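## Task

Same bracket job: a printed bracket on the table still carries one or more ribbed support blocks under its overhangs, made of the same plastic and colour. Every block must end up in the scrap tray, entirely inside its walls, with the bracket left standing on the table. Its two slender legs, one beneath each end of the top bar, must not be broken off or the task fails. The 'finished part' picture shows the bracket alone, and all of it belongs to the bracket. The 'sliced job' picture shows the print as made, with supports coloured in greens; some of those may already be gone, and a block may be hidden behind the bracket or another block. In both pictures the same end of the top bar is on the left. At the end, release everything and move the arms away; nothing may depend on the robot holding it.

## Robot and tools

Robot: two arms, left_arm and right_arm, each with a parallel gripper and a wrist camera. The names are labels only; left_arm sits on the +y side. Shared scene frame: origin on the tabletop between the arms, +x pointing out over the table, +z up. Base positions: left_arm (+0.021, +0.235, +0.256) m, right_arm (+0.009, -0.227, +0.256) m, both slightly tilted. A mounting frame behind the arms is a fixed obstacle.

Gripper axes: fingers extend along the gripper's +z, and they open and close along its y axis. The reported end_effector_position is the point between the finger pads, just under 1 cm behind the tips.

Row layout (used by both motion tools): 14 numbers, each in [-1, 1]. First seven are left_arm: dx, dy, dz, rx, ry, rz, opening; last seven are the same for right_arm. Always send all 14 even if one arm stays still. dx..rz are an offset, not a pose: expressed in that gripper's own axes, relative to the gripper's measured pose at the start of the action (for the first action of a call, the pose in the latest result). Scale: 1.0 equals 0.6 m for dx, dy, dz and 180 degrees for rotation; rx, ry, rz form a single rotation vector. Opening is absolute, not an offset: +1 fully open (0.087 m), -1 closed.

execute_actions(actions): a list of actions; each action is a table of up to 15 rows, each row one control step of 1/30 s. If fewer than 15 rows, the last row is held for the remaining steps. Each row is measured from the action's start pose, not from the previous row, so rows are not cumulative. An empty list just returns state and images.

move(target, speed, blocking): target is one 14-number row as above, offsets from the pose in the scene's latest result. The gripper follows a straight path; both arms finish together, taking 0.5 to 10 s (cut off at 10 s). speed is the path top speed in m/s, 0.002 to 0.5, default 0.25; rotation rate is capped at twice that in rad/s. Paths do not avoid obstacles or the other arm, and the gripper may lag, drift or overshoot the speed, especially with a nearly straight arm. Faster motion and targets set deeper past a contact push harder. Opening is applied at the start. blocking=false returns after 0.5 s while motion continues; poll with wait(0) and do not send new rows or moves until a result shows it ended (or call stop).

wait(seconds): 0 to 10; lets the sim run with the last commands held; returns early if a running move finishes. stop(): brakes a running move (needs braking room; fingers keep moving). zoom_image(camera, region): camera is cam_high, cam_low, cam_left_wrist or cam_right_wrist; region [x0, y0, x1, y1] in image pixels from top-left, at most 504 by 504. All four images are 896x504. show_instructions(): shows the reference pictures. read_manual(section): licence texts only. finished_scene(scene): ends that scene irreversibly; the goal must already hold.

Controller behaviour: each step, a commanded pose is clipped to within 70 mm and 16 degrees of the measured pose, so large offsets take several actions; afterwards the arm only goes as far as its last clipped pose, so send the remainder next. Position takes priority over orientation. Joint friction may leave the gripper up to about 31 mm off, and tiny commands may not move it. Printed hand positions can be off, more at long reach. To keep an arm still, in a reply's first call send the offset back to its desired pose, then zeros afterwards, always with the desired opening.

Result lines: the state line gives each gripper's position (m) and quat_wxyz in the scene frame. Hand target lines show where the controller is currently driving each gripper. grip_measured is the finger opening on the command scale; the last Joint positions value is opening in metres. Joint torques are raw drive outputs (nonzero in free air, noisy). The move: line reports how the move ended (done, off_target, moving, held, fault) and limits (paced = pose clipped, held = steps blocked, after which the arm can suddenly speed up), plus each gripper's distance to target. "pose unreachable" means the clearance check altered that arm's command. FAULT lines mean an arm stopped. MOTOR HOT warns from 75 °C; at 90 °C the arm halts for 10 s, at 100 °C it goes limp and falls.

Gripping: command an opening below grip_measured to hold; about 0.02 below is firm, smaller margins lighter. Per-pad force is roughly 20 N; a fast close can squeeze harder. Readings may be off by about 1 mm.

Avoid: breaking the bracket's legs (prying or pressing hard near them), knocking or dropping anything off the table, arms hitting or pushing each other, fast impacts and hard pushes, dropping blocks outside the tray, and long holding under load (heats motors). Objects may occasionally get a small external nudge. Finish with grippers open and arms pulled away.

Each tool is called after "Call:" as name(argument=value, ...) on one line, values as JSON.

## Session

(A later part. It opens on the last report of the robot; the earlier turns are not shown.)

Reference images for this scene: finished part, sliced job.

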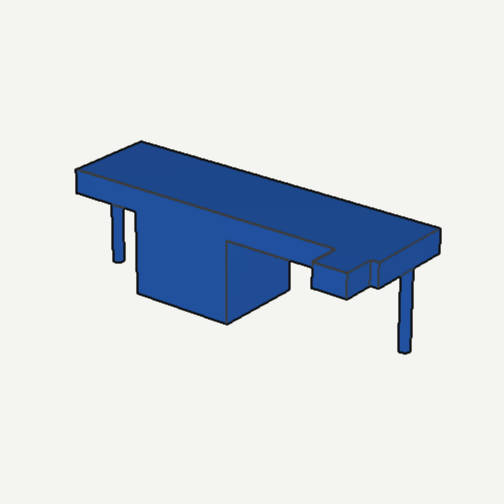

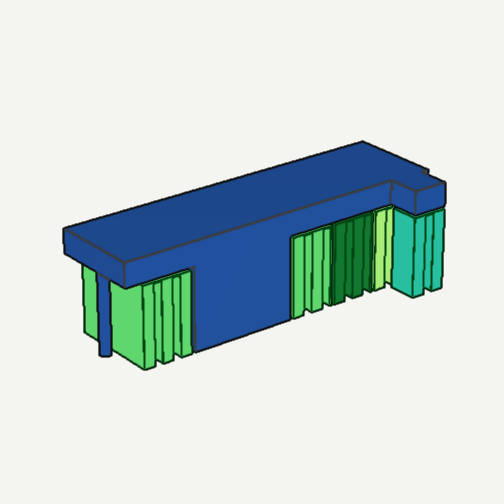

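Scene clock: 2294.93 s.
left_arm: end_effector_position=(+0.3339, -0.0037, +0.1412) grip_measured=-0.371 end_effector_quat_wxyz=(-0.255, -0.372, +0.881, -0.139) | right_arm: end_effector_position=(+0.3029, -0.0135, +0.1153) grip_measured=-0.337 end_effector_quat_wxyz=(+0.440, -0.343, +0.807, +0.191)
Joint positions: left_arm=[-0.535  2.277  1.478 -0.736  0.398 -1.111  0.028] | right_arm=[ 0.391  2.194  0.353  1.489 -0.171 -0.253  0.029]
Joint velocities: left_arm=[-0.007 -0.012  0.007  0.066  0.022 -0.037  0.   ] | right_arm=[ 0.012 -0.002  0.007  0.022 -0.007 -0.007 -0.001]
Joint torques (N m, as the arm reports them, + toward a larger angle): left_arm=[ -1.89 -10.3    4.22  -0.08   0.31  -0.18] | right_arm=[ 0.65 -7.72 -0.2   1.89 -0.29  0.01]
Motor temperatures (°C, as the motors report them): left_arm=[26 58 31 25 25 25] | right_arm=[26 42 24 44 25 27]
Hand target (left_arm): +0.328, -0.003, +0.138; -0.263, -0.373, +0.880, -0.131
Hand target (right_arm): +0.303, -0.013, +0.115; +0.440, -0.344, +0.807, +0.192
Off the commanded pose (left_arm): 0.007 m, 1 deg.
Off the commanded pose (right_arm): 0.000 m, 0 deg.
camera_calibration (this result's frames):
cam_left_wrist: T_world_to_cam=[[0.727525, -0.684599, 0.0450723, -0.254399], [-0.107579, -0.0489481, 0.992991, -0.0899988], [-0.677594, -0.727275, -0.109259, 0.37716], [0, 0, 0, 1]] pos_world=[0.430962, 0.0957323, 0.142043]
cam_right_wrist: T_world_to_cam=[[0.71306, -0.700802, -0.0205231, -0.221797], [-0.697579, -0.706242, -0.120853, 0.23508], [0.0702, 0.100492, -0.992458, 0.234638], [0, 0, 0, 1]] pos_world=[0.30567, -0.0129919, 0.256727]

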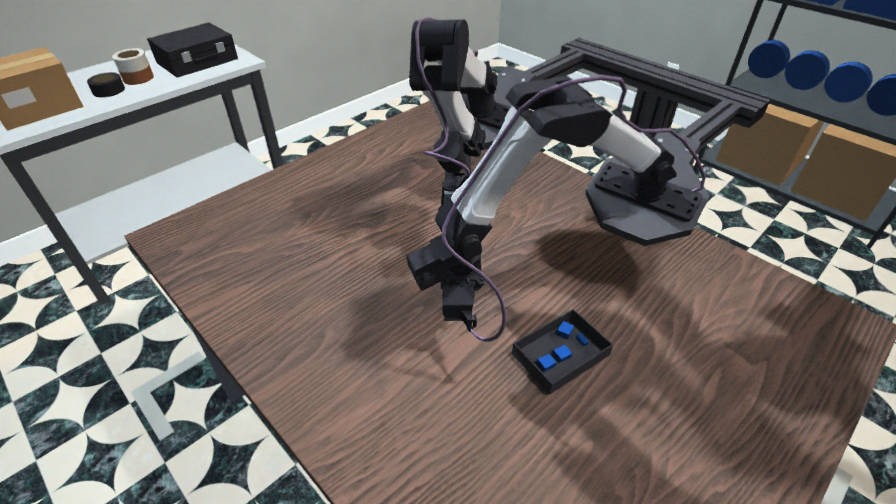

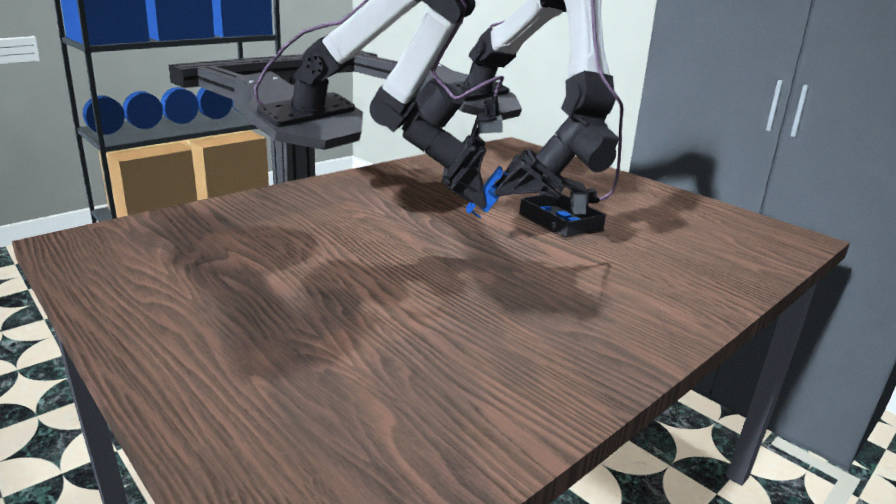

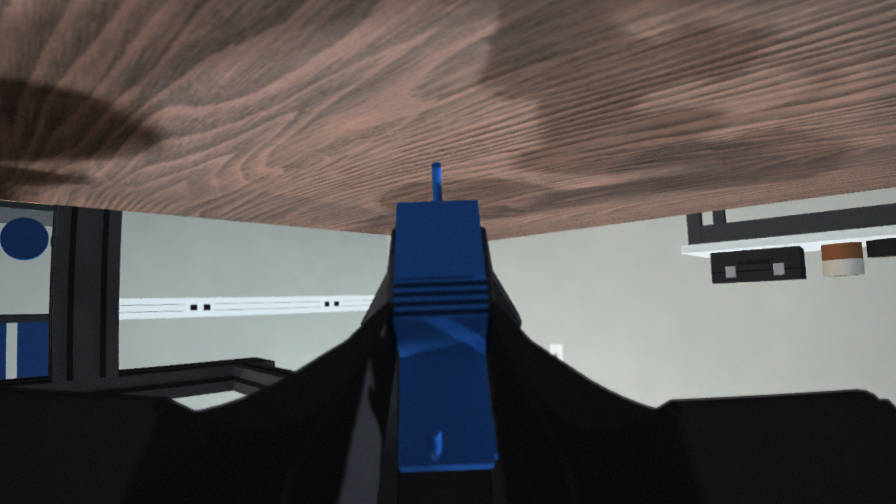

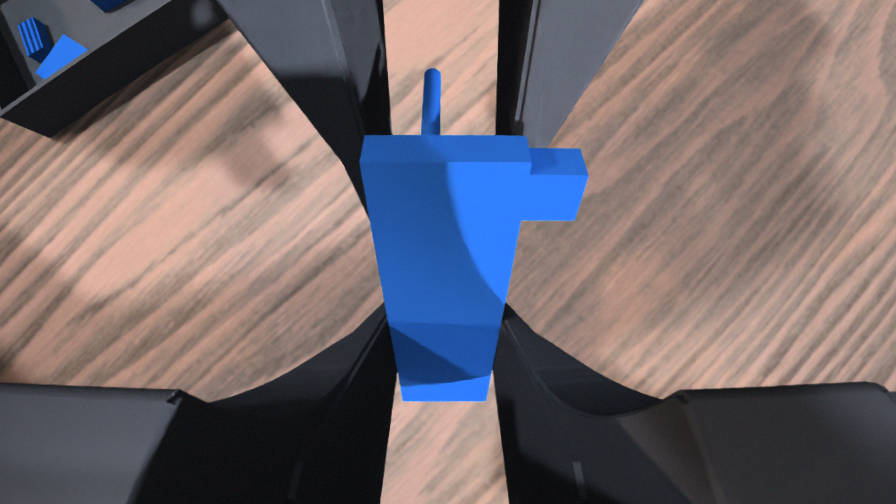

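Call:
move(target=[-0.003,0.0075,0.002,0,0,0.03,-0.41,0,0,0,0,0,0,-0.40], speed=0.025)

Scene clock: 2298.90 s.
left_arm: end_effector_position=(+0.3338, -0.0034, +0.1412) grip_measured=-0.371 end_effector_quat_wxyz=(-0.251, -0.353, +0.889, -0.148) | right_arm: end_effector_position=(+0.3031, -0.0135, +0.1154) grip_measured=-0.337 end_effector_quat_wxyz=(+0.441, -0.343, +0.807, +0.191)
Joint positions: left_arm=[-0.535  2.277  1.478 -0.729  0.402 -1.068  0.028] | right_arm=[ 0.391  2.194  0.353  1.49  -0.17  -0.253  0.029]
Joint velocities: left_arm=[-0.007 -0.012 -0.002 -0.037 -0.007  0.007  0.   ] | right_arm=[-0.002 -0.002 -0.012 -0.007 -0.022  0.007  0.   ]
Joint torques (N m, as the arm reports them, + toward a larger angle): left_arm=[ -1.35 -10.88   4.53  -0.01   0.23   0.37] | right_arm=[ 0.7  -7.61 -0.3   1.89 -0.26  0.03]
Motor temperatures (°C, as the motors report them): left_arm=[25 58 31 25 25 25] | right_arm=[26 42 24 44 25 27]
Hand target (left_arm): +0.331, -0.000, +0.139; -0.248, -0.331, +0.898, -0.150
Hand target (right_arm): +0.303, -0.013, +0.115; +0.441, -0.343, +0.807, +0.191
Off the commanded pose (left_arm): 0.005 m, 3 deg.
Off the commanded pose (right_arm): 0.000 m, 0 deg.
move: off_target (left_arm)
camera_calibration (this result's frames):
cam_left_wrist: T_world_to_cam=[[0.702133, -0.707976, 0.0760241, -0.25005], [-0.132011, -0.0245116, 0.990945, -0.0814425], [-0.699702, -0.705811, -0.110671, 0.384892], [0, 0, 0, 1]] pos_world=[0.434127, 0.0926353, 0.142311]
cam_right_wrist: T_world_to_cam=[[0.712792, -0.701087, -0.0201224, -0.22188], [-0.697776, -0.705939, -0.121485, 0.235344], [0.0709664, 0.100635, -0.992389, 0.234512], [0, 0, 0, 1]] pos_world=[0.30573, -0.0130185, 0.256853]

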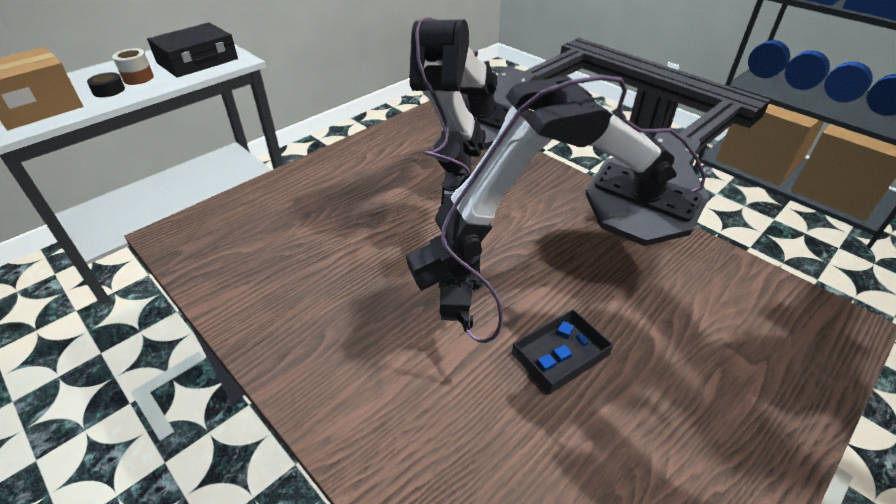

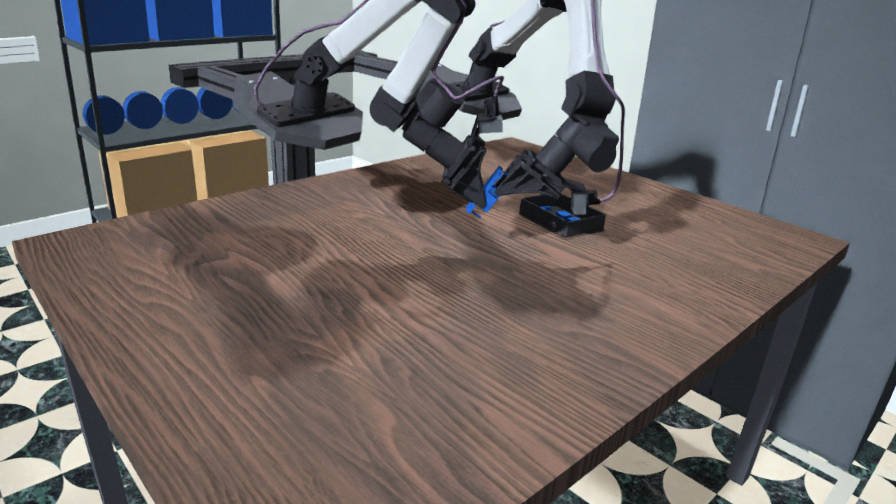

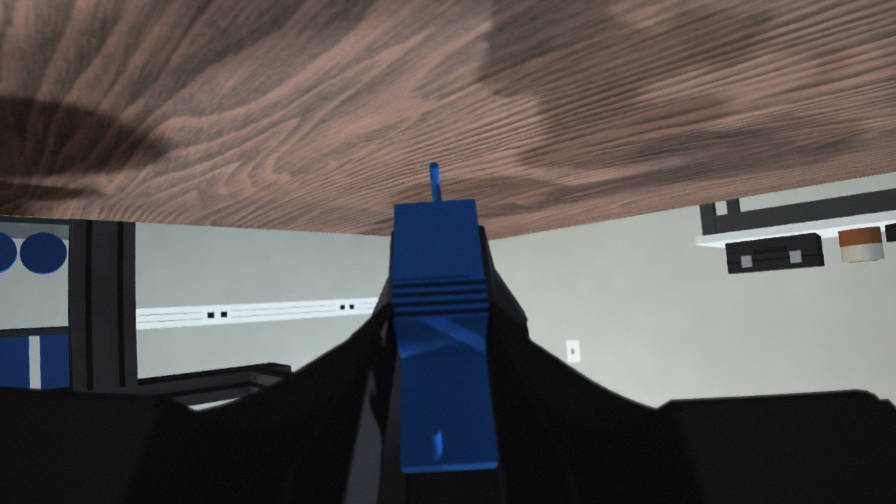

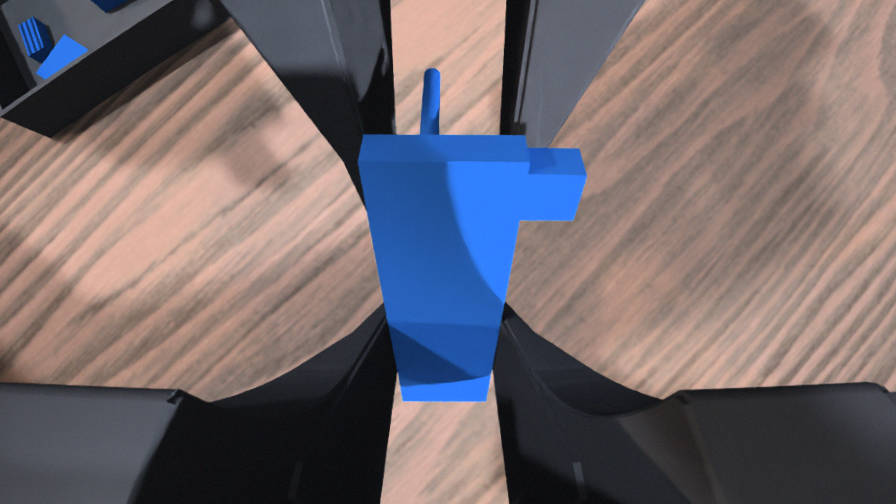

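Call:
move(target=[-0.002,0.009,0.002,0,0,0.036,-0.41,0,0,0,0,0,0,-0.40], speed=0.025)

Scene clock: 2303.93 s.
left_arm: end_effector_position=(+0.3315, -0.0005, +0.1405) grip_measured=-0.371 end_effector_quat_wxyz=(-0.242, -0.305, +0.907, -0.162) | right_arm: end_effector_position=(+0.3035, -0.0138, +0.1154) grip_measured=-0.337 end_effector_quat_wxyz=(+0.441, -0.343, +0.807, +0.190)
Joint positions: left_arm=[-0.535  2.277  1.478 -0.726  0.403 -0.962  0.028] | right_arm=[ 0.391  2.194  0.353  1.49  -0.168 -0.254  0.029]
Joint velocities: left_arm=[-0.002 -0.007 -0.022  0.007 -0.007 -0.022  0.   ] | right_arm=[ 0.012 -0.012 -0.002  0.081 -0.051 -0.007  0.001]
Joint torques (N m, as the arm reports them, + toward a larger angle): left_arm=[ -1.57 -10.95   4.36   0.01   0.34  -0.08] | right_arm=[ 0.57 -7.65 -0.24  1.92 -0.25  0.03]
Motor temperatures (°C, as the motors report them): left_arm=[25 59 31 25 25 25] | right_arm=[26 42 24 44 25 27]
Hand target (left_arm): +0.330, +0.001, +0.139; -0.242, -0.302, +0.908, -0.162
Hand target (right_arm): +0.303, -0.013, +0.115; +0.441, -0.343, +0.807, +0.191
Off the commanded pose (left_arm): 0.002 m, 0 deg.
Off the commanded pose (right_arm): 0.001 m, 0 deg.
move: done
camera_calibration (this result's frames):
cam_left_wrist: T_world_to_cam=[[0.632464, -0.762385, 0.136966, -0.231824], [-0.181101, 0.0263815, 0.983111, -0.0635982], [-0.753122, -0.646586, -0.121383, 0.404527], [0, 0, 0, 1]] pos_world=[0.43976, 0.0865006, 0.143379]
cam_right_wrist: T_world_to_cam=[[0.711695, -0.702266, -0.0176576, -0.222376], [-0.698719, -0.705053, -0.121213, 0.235592], [0.0726744, 0.0986045, -0.992469, 0.23397], [0, 0, 0, 1]] pos_world=[0.305873, -0.0131327, 0.256838]

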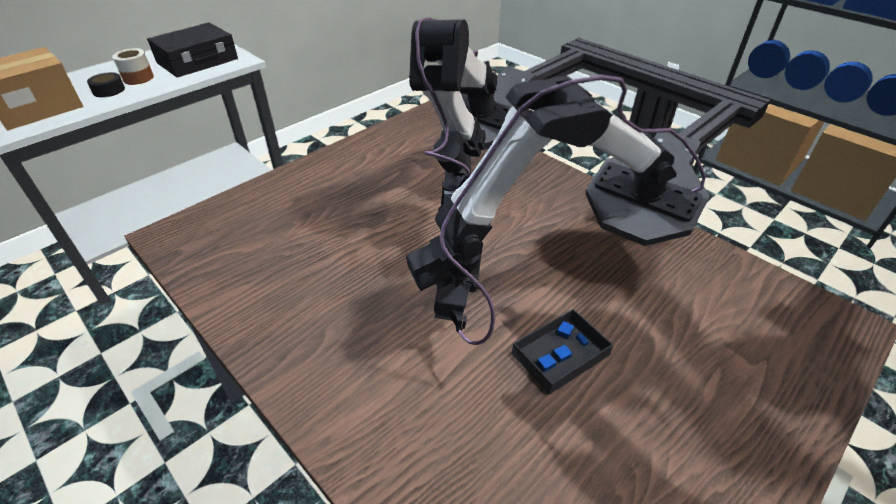

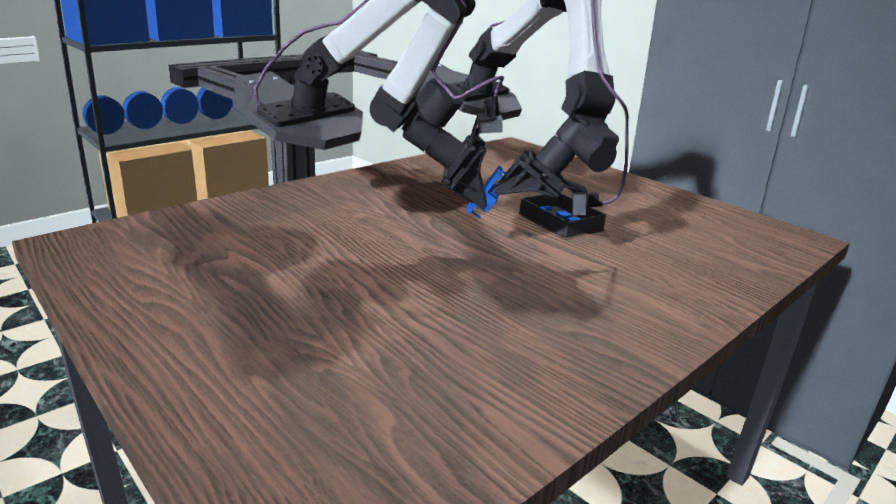

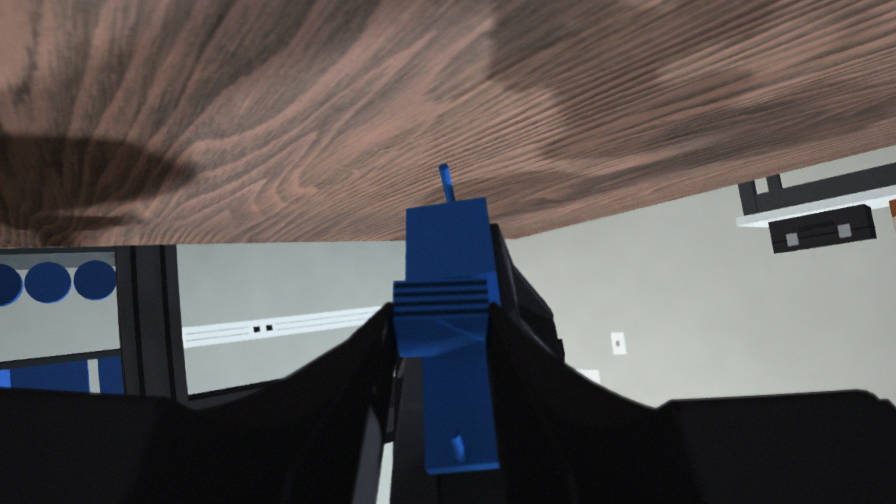

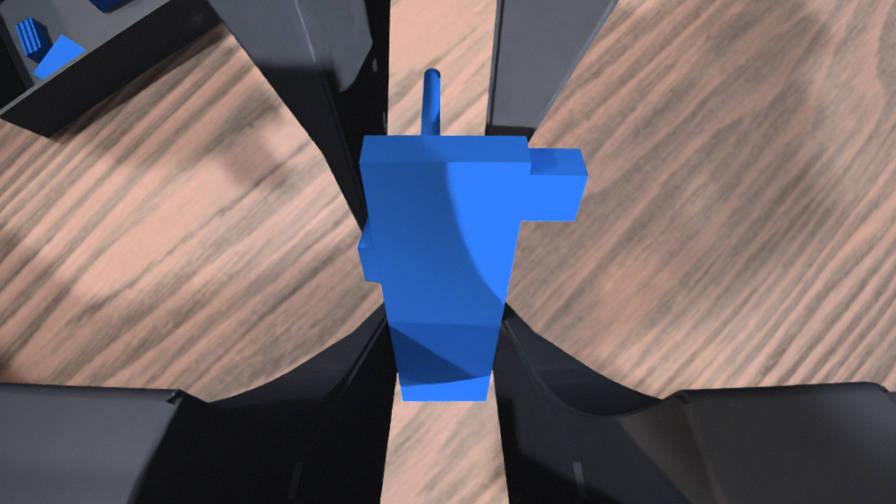

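Call:
execute_actions(actions=[[[-0.004,0,0,0,-0.003,0,-0.41,0,0,0,0,0,0,-0.40],[-0.007,0,0,-0.0005,-0.006,0,-0.41,0,0,0,0,0,0,-0.40],[-0.010,0,-0.001,-0.0007,-0.008,0,-0.41,0,0,0,0,0,0,-0.40],[-0.012,0,-0.001,-0.001,-0.010,0,-0.41,0,0,0,0,0,0,-0.40],[-0.014,0,-0.002,-0.001,-0.012,0,-0.41,0,0,0,0,0,0,-0.40],[-0.016,0,-0.002,-0.0012,-0.014,0,-0.41,0,0,0,0,0,0,-0.40],[-0.018,0,-0.002,-0.0014,-0.016,0,-0.41,0,0,0,0,0,0,-0.40],[-0.020,0,-0.002,-0.0016,-0.017,0,-0.41,0,0,0,0,0,0,-0.40],[-0.022,0,-0.002,-0.0018,-0.019,0,-0.41,0,0,0,0,0,0,-0.40],[-0.024,0,-0.002,-0.002,-0.020,0,-0.41,0,0,0,0,0,0,-0.40],[-0.026,0,-0.002,-0.002,-0.022,0,-0.41,0,0,0,0,0,0,-0.40],[-0.028,0,-0.002,-0.002,-0.024,0,-0.41,0,0,0,0,0,0,-0.40]],[[-0.010,0,-0.002,-0.0007,-0.008,0,-0.41,0,0,0,0,0,0,-0.40],[-0.012,0,-0.002,-0.001,-0.010,0,-0.41,0,0,0,0,0,0,-0.40],[-0.014,0,-0.002,-0.001,-0.012,0,-0.41,0,0,0,0,0,0,-0.40],[-0.016,0,-0.002,-0.0012,-0.014,0,-0.41,0,0,0,0,0,0,-0.40],[-0.018,0,-0.002,-0.0014,-0.016,0,-0.41,0,0,0,0,0,0,-0.40],[-0.020,0,-0.002,-0.0016,-0.017,0,-0.41,0,0,0,0,0,0,-0.40],[-0.022,0,-0.002,-0.0018,-0.019,0,-0.41,0,0,0,0,0,0,-0.40],[-0.024,0,-0.002,-0.002,-0.020,0,-0.41,0,0,0,0,0,0,-0.40],[-0.026,0,-0.002,-0.002,-0.022,0,-0.41,0,0,0,0,0,0,-0.40],[-0.028,0,-0.002,-0.002,-0.024,0,-0.41,0,0,0,0,0,0,-0.40]]])

Scene clock: 2316.33 s.
left_arm: end_effector_position=(+0.3357, +0.0099, +0.1304) grip_measured=-0.371 end_effector_quat_wxyz=(-0.214, -0.304, +0.919, -0.133) | right_arm: end_effector_position=(+0.3014, -0.0147, +0.1131) grip_measured=-0.337 end_effector_quat_wxyz=(+0.436, -0.344, +0.810, +0.189)
Joint positions: left_arm=[-0.535  2.277  1.478 -0.717  0.32  -0.961  0.028] | right_arm=[ 0.391  2.194  0.353  1.478 -0.168 -0.254  0.029]
Joint velocities: left_arm=[-0.007  0.007  0.012 -0.007 -0.051  0.125  0.001] | right_arm=[-0.027 -0.002 -0.022 -0.037  0.007  0.007 -0.001]
Joint torques (N m, as the arm reports them, + toward a larger angle): left_arm=[ -0.75 -11.63   4.82   0.25   0.11  -0.19] | right_arm=[ 0.51 -7.69 -0.27  1.99 -0.25  0.04]
Motor temperatures (°C, as the motors report them): left_arm=[25 61 31 25 25 25] | right_arm=[26 42 24 44 25 27]
Hand target (left_arm): +0.346, +0.013, +0.128; -0.195, -0.309, +0.921, -0.133
Hand target (right_arm): +0.303, -0.014, +0.115; +0.439, -0.344, +0.808, +0.189
Off the commanded pose (left_arm): 0.011 m, 2 deg.
Off the commanded pose (right_arm): 0.002 m, 0 deg.
camera_calibration (this result's frames):
cam_left_wrist: T_world_to_cam=[[0.616782, -0.780154, 0.104591, -0.215529], [-0.218449, -0.0419982, 0.974944, -0.0388898], [-0.756214, -0.624176, -0.196328, 0.423735], [0, 0, 0, 1]] pos_world=[0.444873, 0.094706, 0.143649]
cam_right_wrist: T_world_to_cam=[[0.712566, -0.701292, -0.020952, -0.22144], [-0.698879, -0.70685, -0.109234, 0.231931], [0.0617951, 0.0924794, -0.993795, 0.235312], [0, 0, 0, 1]] pos_world=[0.305341, -0.0131157, 0.254547]

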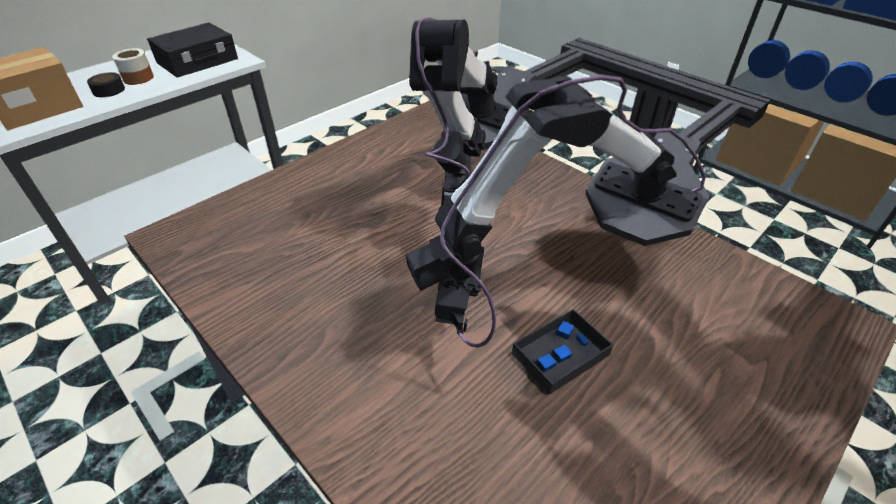

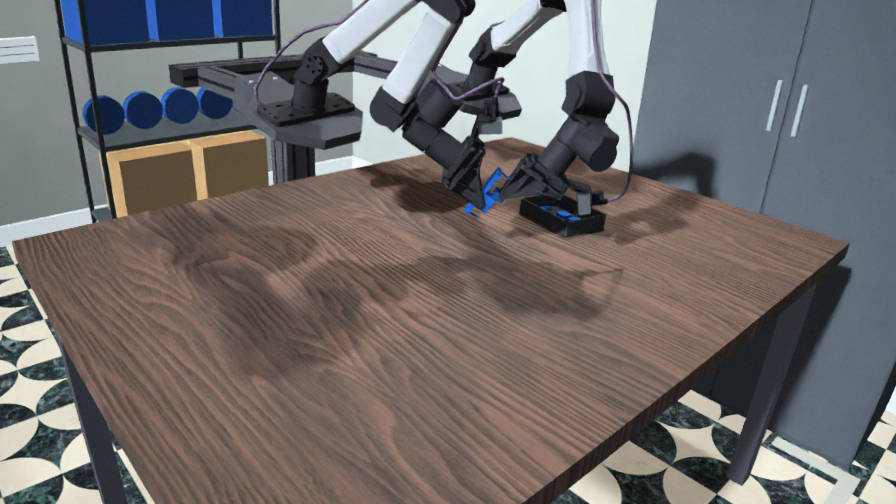

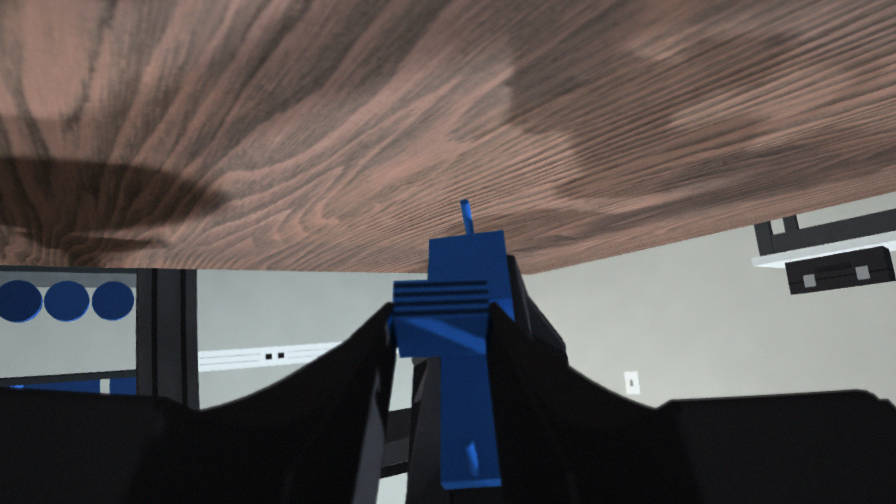

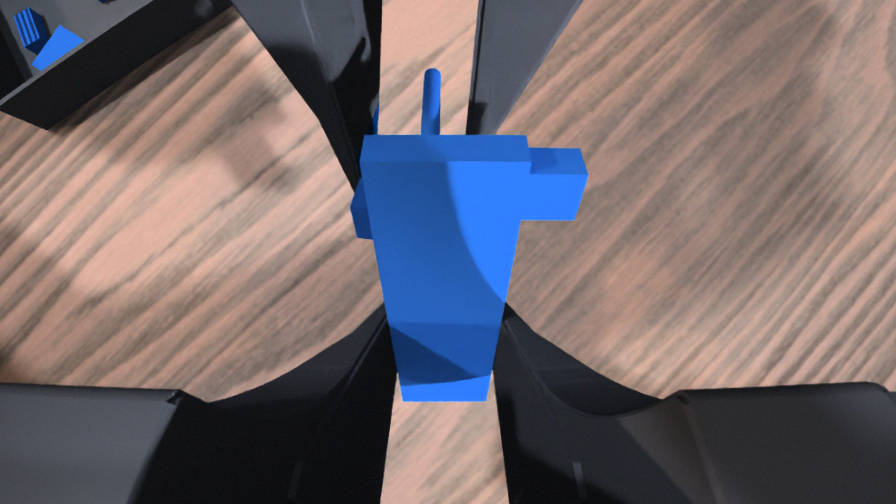

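Call:
execute_actions(actions=[[[-0.012,-0.002,0.002,0.0005,-0.011,0.003,-0.41,0.002,0.0006,-0.0003,-0.0006,0.0023,0.0004,-0.40],[-0.014,-0.0025,0.0025,0.0006,-0.013,0.0035,-0.41,0.003,0.0009,-0.0005,-0.0009,0.0034,0.0006,-0.40],[-0.016,-0.003,0.003,0.0007,-0.015,0.004,-0.41,0.004,0.0012,-0.0007,-0.0012,0.0045,0.0008,-0.40],[-0.018,-0.0034,0.0035,0.0008,-0.017,0.0047,-0.41,0.005,0.0015,-0.0008,-0.0015,0.0057,0.001,-0.40],[-0.020,-0.0038,0.004,0.0009,-0.019,0.0052,-0.41,0.006,0.0017,-0.001,-0.0017,0.0068,0.0011,-0.40],[-0.022,-0.0042,0.0043,0.001,-0.021,0.0058,-0.41,0.007,0.002,-0.0011,-0.002,0.008,0.0013,-0.40],[-0.024,-0.0046,0.0047,0.0011,-0.023,0.0063,-0.41,0.007,0.002,-0.0011,-0.002,0.008,0.0013,-0.40],[-0.026,-0.005,0.005,0.0012,-0.025,0.0068,-0.41,0.007,0.002,-0.0011,-0.002,0.008,0.0013,-0.40],[-0.028,-0.0053,0.0055,0.0013,-0.027,0.0074,-0.41,0.007,0.002,-0.0011,-0.002,0.008,0.0013,-0.40],[-0.030,-0.0057,0.006,0.0015,-0.029,0.008,-0.41,0.007,0.002,-0.0011,-0.002,0.008,0.0013,-0.40],[-0.0333,-0.0062,0.0065,0.0016,-0.0309,0.0087,-0.41,0.007,0.002,-0.0011,-0.002,0.008,0.0013,-0.40]]])

Scene clock: 2327.73 s.
left_arm: end_effector_position=(+0.3461, +0.0150, +0.1216) grip_measured=-0.371 end_effector_quat_wxyz=(-0.181, -0.302, +0.928, -0.122) | right_arm: end_effector_position=(+0.2970, -0.0166, +0.1085) grip_measured=-0.337 end_effector_quat_wxyz=(+0.424, -0.346, +0.815, +0.188)
Joint positions: left_arm=[-0.535  2.277  1.478 -0.677  0.26  -0.959  0.028] | right_arm=[ 0.391  2.194  0.353  1.451 -0.168 -0.254  0.029]
Joint velocities: left_arm=[-0.007 -0.002 -0.012 -0.007 -0.022  0.037 -0.   ] | right_arm=[-0.002 -0.017 -0.012 -0.022  0.007 -0.022 -0.001]
Joint torques (N m, as the arm reports them, + toward a larger angle): left_arm=[ -1.79 -11.15   4.55   0.23   0.14  -0.11] | right_arm=[ 0.58 -8.56 -0.1   1.72 -0.23  0.03]
Motor temperatures (°C, as the motors report them): left_arm=[25 62 32 25 25 25] | right_arm=[26 42 24 44 25 27]
Hand target (left_arm): +0.351, +0.015, +0.118; -0.167, -0.298, +0.932, -0.123
Hand target (right_arm): +0.299, -0.016, +0.110; +0.424, -0.346, +0.815, +0.188
Off the commanded pose (left_arm): 0.006 m, 2 deg.
Off the commanded pose (right_arm): 0.002 m, 0 deg.
camera_calibration (this result's frames):
cam_left_wrist: T_world_to_cam=[[0.606347, -0.787809, 0.10817, -0.213769], [-0.275923, -0.0808611, 0.957772, -0.00530498], [-0.745795, -0.610589, -0.266404, 0.437807], [0, 0, 0, 1]] pos_world=[0.454668, 0.0984817, 0.144838]
cam_right_wrist: T_world_to_cam=[[0.714266, -0.699319, -0.0278891, -0.219458], [-0.698785, -0.710365, -0.0841503, 0.224226], [0.0390364, 0.0795942, -0.996063, 0.237964], [0, 0, 0, 1]] pos_world=[0.304148, -0.0131291, 0.249776]

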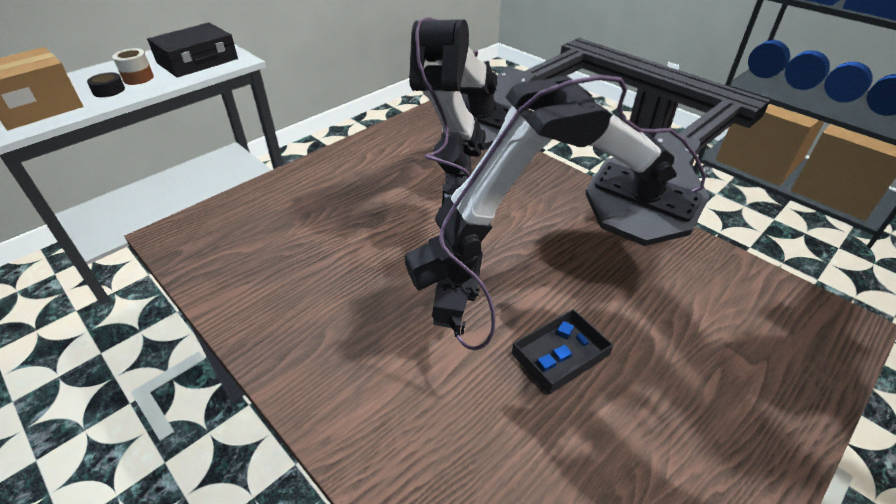

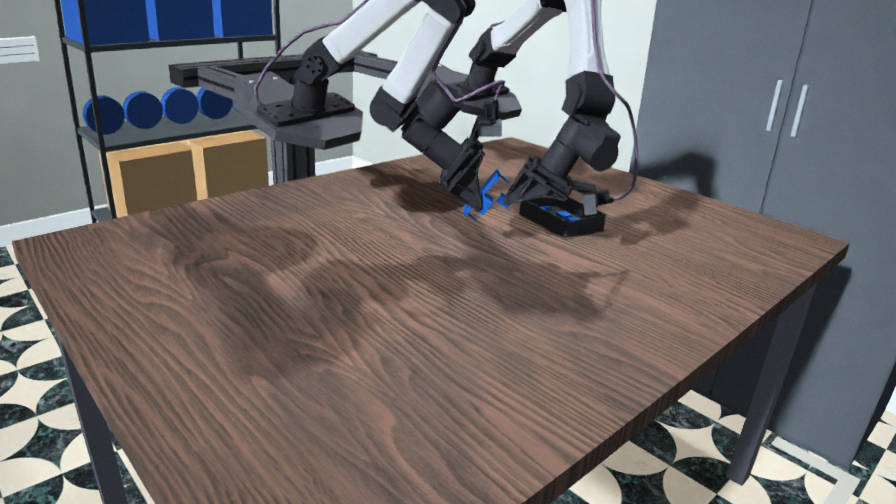

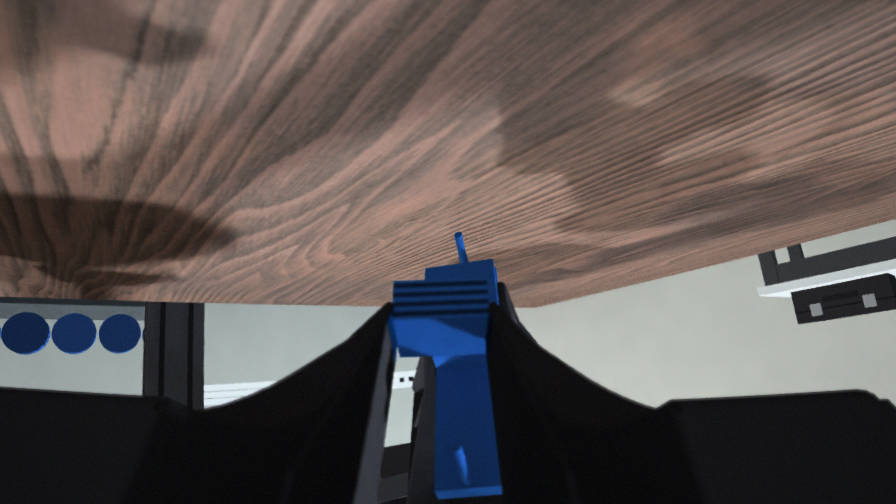

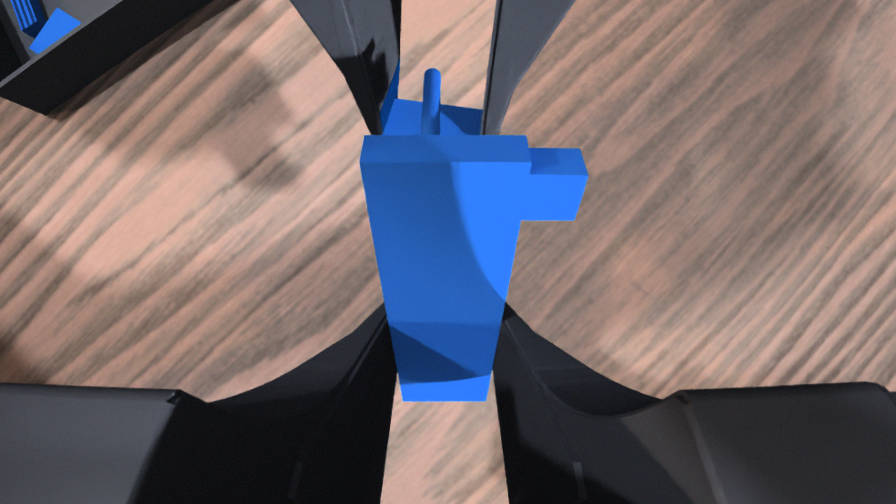

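Call:
execute_actions(actions=[[[-0.012,-0.001,0.002,0,-0.011,0.002,-0.41,0,0,0,0,0,0,-0.40],[-0.014,-0.001,0.0025,0,-0.013,0.003,-0.41,0,0,0,0,0,0,-0.40],[-0.016,-0.0015,0.003,0,-0.015,0.0035,-0.41,0,0,0,0,0,0,-0.40],[-0.018,-0.0015,0.0035,0,-0.017,0.004,-0.41,0,0,0,0,0,0,-0.40],[-0.020,-0.002,0.004,0,-0.019,0.0045,-0.41,0,0,0,0,0,0,-0.40],[-0.022,-0.002,0.0043,0,-0.021,0.005,-0.41,0,0,0,0,0,0,-0.40],[-0.024,-0.002,0.0047,0,-0.023,0.0055,-0.41,0,0,0,0,0,0,-0.40],[-0.026,-0.0025,0.005,0,-0.025,0.006,-0.41,0,0,0,0,0,0,-0.40],[-0.028,-0.0025,0.0055,0,-0.027,0.0065,-0.41,0,0,0,0,0,0,-0.40],[-0.030,-0.003,0.006,0,-0.029,0.007,-0.41,0,0,0,0,0,0,-0.40],[-0.033,-0.003,0.0065,0,-0.031,0.0075,-0.41,0,0,0,0,0,0,-0.40]]])

Scene clock: 2337.40 s.
left_arm: end_effector_position=(+0.3569, +0.0209, +0.1135) grip_measured=-0.371 end_effector_quat_wxyz=(-0.147, -0.300, +0.936, -0.110) | right_arm: end_effector_position=(+0.2967, -0.0167, +0.1082) grip_measured=-0.337 end_effector_quat_wxyz=(+0.423, -0.346, +0.816, +0.188)
Joint positions: left_arm=[-0.535  2.277  1.478 -0.638  0.197 -0.954  0.028] | right_arm=[ 0.391  2.194  0.353  1.449 -0.168 -0.254  0.029]
Joint velocities: left_arm=[-0.002 -0.012 -0.002  0.037 -0.066  0.022 -0.001] | right_arm=[-0.022 -0.017  0.002 -0.037  0.022 -0.022 -0.001]
Joint torques (N m, as the arm reports them, + toward a larger angle): left_arm=[ -1.61 -11.25   4.3    0.35   0.1   -0.09] | right_arm=[ 0.58 -7.69 -0.28  1.89 -0.24  0.02]
Motor temperatures (°C, as the motors report them): left_arm=[25 63 32 25 25 25] | right_arm=[26 43 24 44 25 27]
Hand target (left_arm): +0.361, +0.022, +0.110; -0.134, -0.297, +0.939, -0.110
Hand target (right_arm): +0.297, -0.017, +0.108; +0.424, -0.346, +0.815, +0.188
Off the commanded pose (left_arm): 0.006 m, 2 deg.
Off the commanded pose (right_arm): 0.000 m, 0 deg.
camera_calibration (this result's frames):
cam_left_wrist: T_world_to_cam=[[0.595426, -0.79607, 0.10835, -0.210731], [-0.33238, -0.121304, 0.935312, 0.029463], [-0.731431, -0.592923, -0.336826, 0.44982], [0, 0, 0, 1]] pos_world=[0.46428, 0.102526, 0.146787]
cam_right_wrist: T_world_to_cam=[[0.714383, -0.699179, -0.0283943, -0.219313], [-0.698756, -0.710607, -0.0823311, 0.223666], [0.037387, 0.0786565, -0.9962, 0.238148], [0, 0, 0, 1]] pos_world=[0.304057, -0.0131326, 0.249431]

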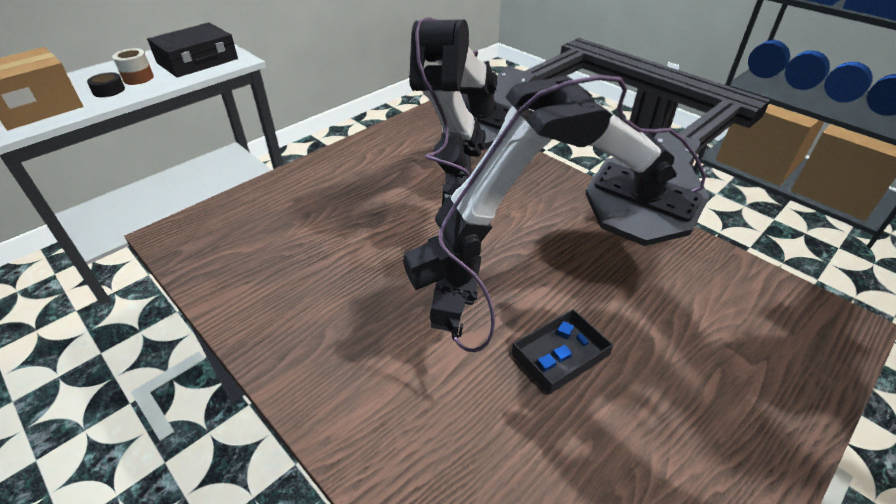

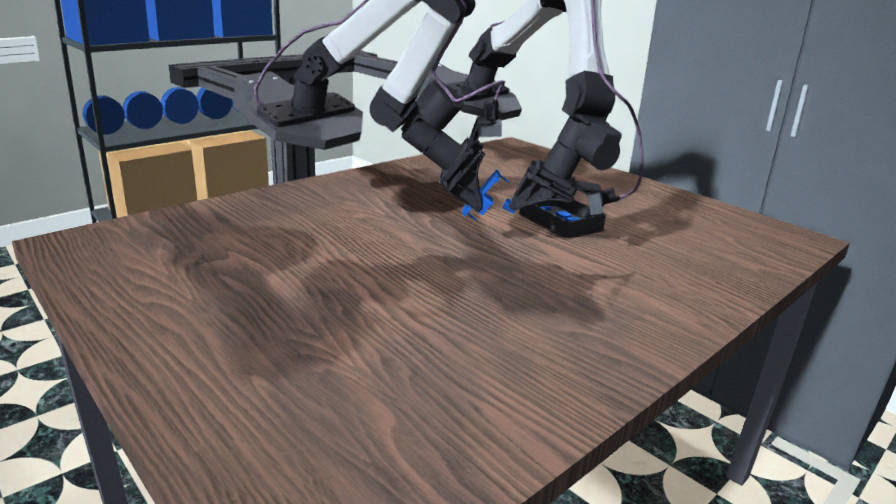

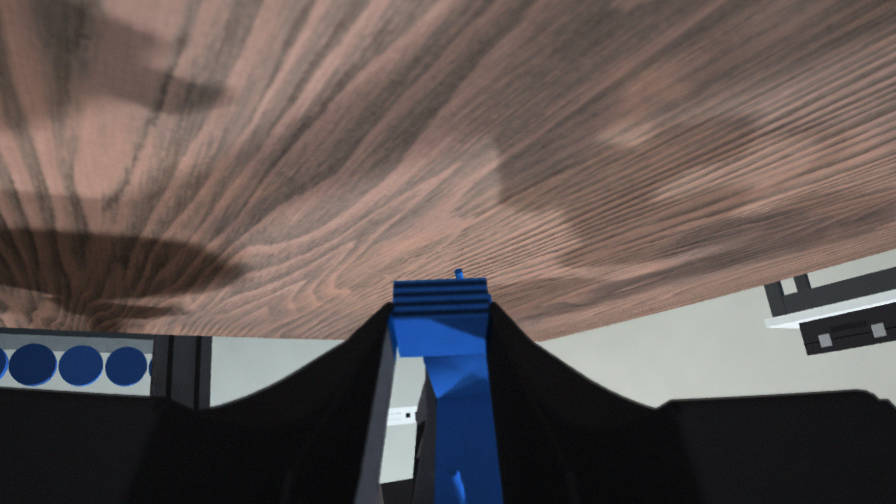

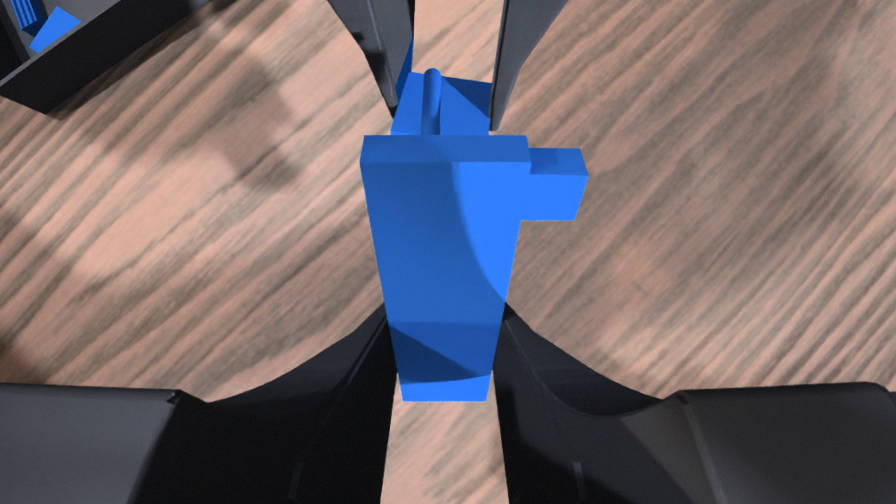

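Call:
move(target=[-0.1641,0.3259,-0.0502,0.0067,-0.1203,-0.2442,-0.40,0.0991,-0.0640,-0.0908,0.0064,0.3063,0.0021,-0.40], speed=0.15)

Scene clock: 2374.73 s.
left_arm: end_effector_position=(+0.3297, +0.2380, +0.0840) grip_measured=-0.371 end_effector_quat_wxyz=(-0.003, -0.636, +0.771, +0.002) | right_arm: end_effector_position=(+0.2666, -0.0976, +0.0938) grip_measured=-0.337 end_effector_quat_wxyz=(+0.008, -0.394, +0.919, -0.001)
Joint positions: left_arm=[-0.046  1.976  0.867 -0.186 -0.029 -1.242  0.028] | right_arm=[ 0.38   1.973  0.886 -0.21   0.122 -0.298  0.029]
Joint velocities: left_arm=[-0.007 -0.022  0.007 -0.051  0.037  0.022  0.001] | right_arm=[-0.007 -0.002 -0.012 -0.081  0.066 -0.007 -0.001]
Joint torques (N m, as the arm reports them, + toward a larger angle): left_arm=[ 1.16 -9.4   0.81  0.51 -0.1  -0.24] | right_arm=[-0.49 -7.89  5.2   0.26  0.    0.11]
Motor temperatures (°C, as the motors report them): left_arm=[25 65 32 25 25 25] | right_arm=[26 42 25 44 25 27]
Hand target (left_arm): +0.327, +0.242, +0.085; +0.003, -0.642, +0.767, +0.003
Hand target (right_arm): +0.271, -0.101, +0.092; +0.004, -0.386, +0.922, -0.007
Off the commanded pose (left_arm): 0.006 m, 1 deg.
Off the commanded pose (right_arm): 0.006 m, 1 deg.
move: done
camera_calibration (this result's frames):
cam_left_wrist: T_world_to_cam=[[0.982522, -0.185631, -0.0138576, -0.281172], [-0.108354, -0.630857, 0.768296, 0.135834], [-0.151362, -0.753366, -0.639945, 0.421091], [0, 0, 0, 1]] pos_world=[0.354713, 0.350734, 0.161218]
cam_right_wrist: T_world_to_cam=[[0.711239, -0.702869, 0.0106393, -0.257904], [-0.461176, -0.455138, 0.761687, 0.0264287], [-0.530524, -0.546648, -0.647858, 0.288974], [0, 0, 0, 1]] pos_world=[0.348928, -0.0112771, 0.169828]

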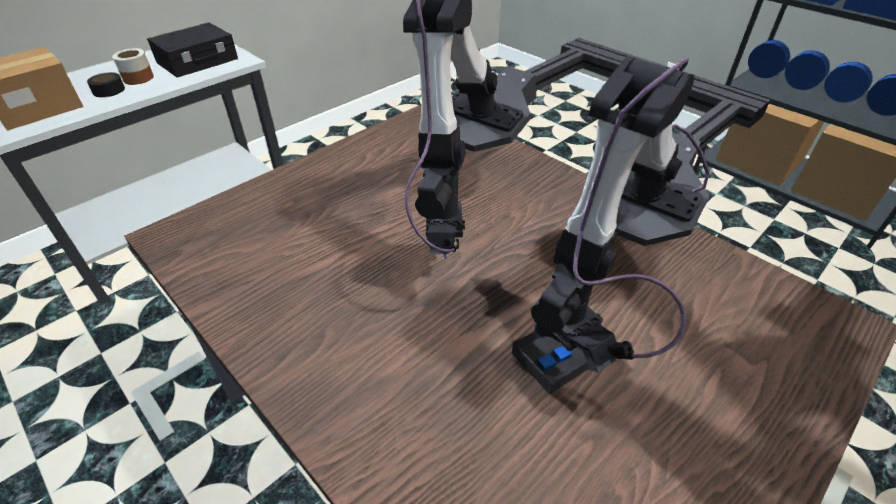

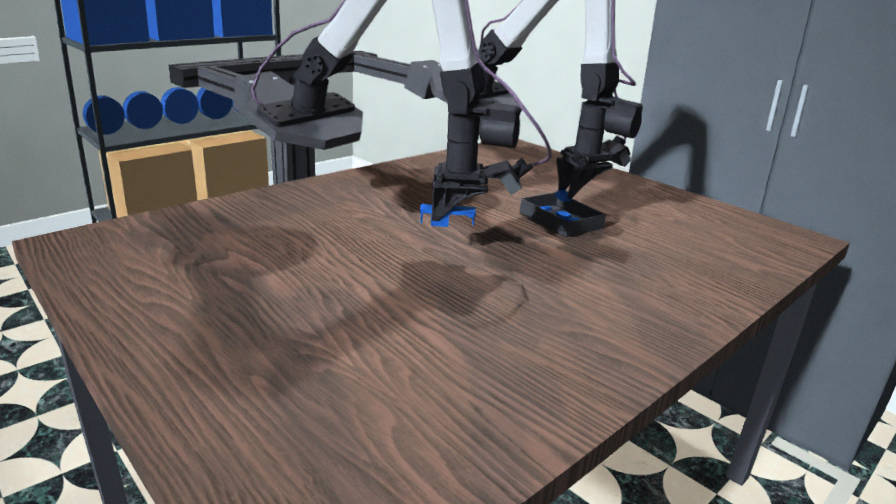

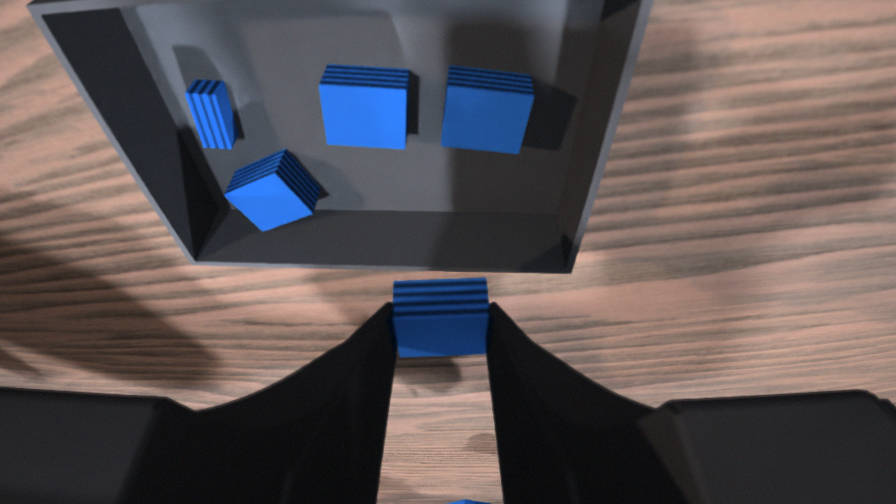

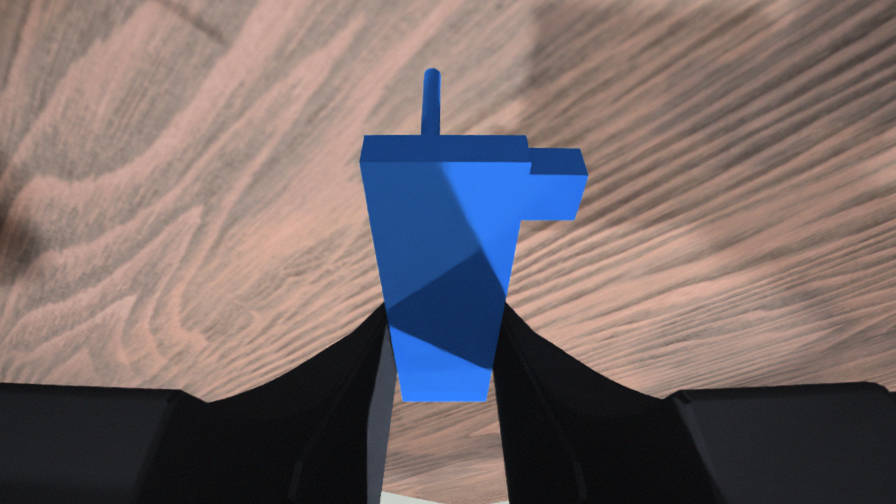

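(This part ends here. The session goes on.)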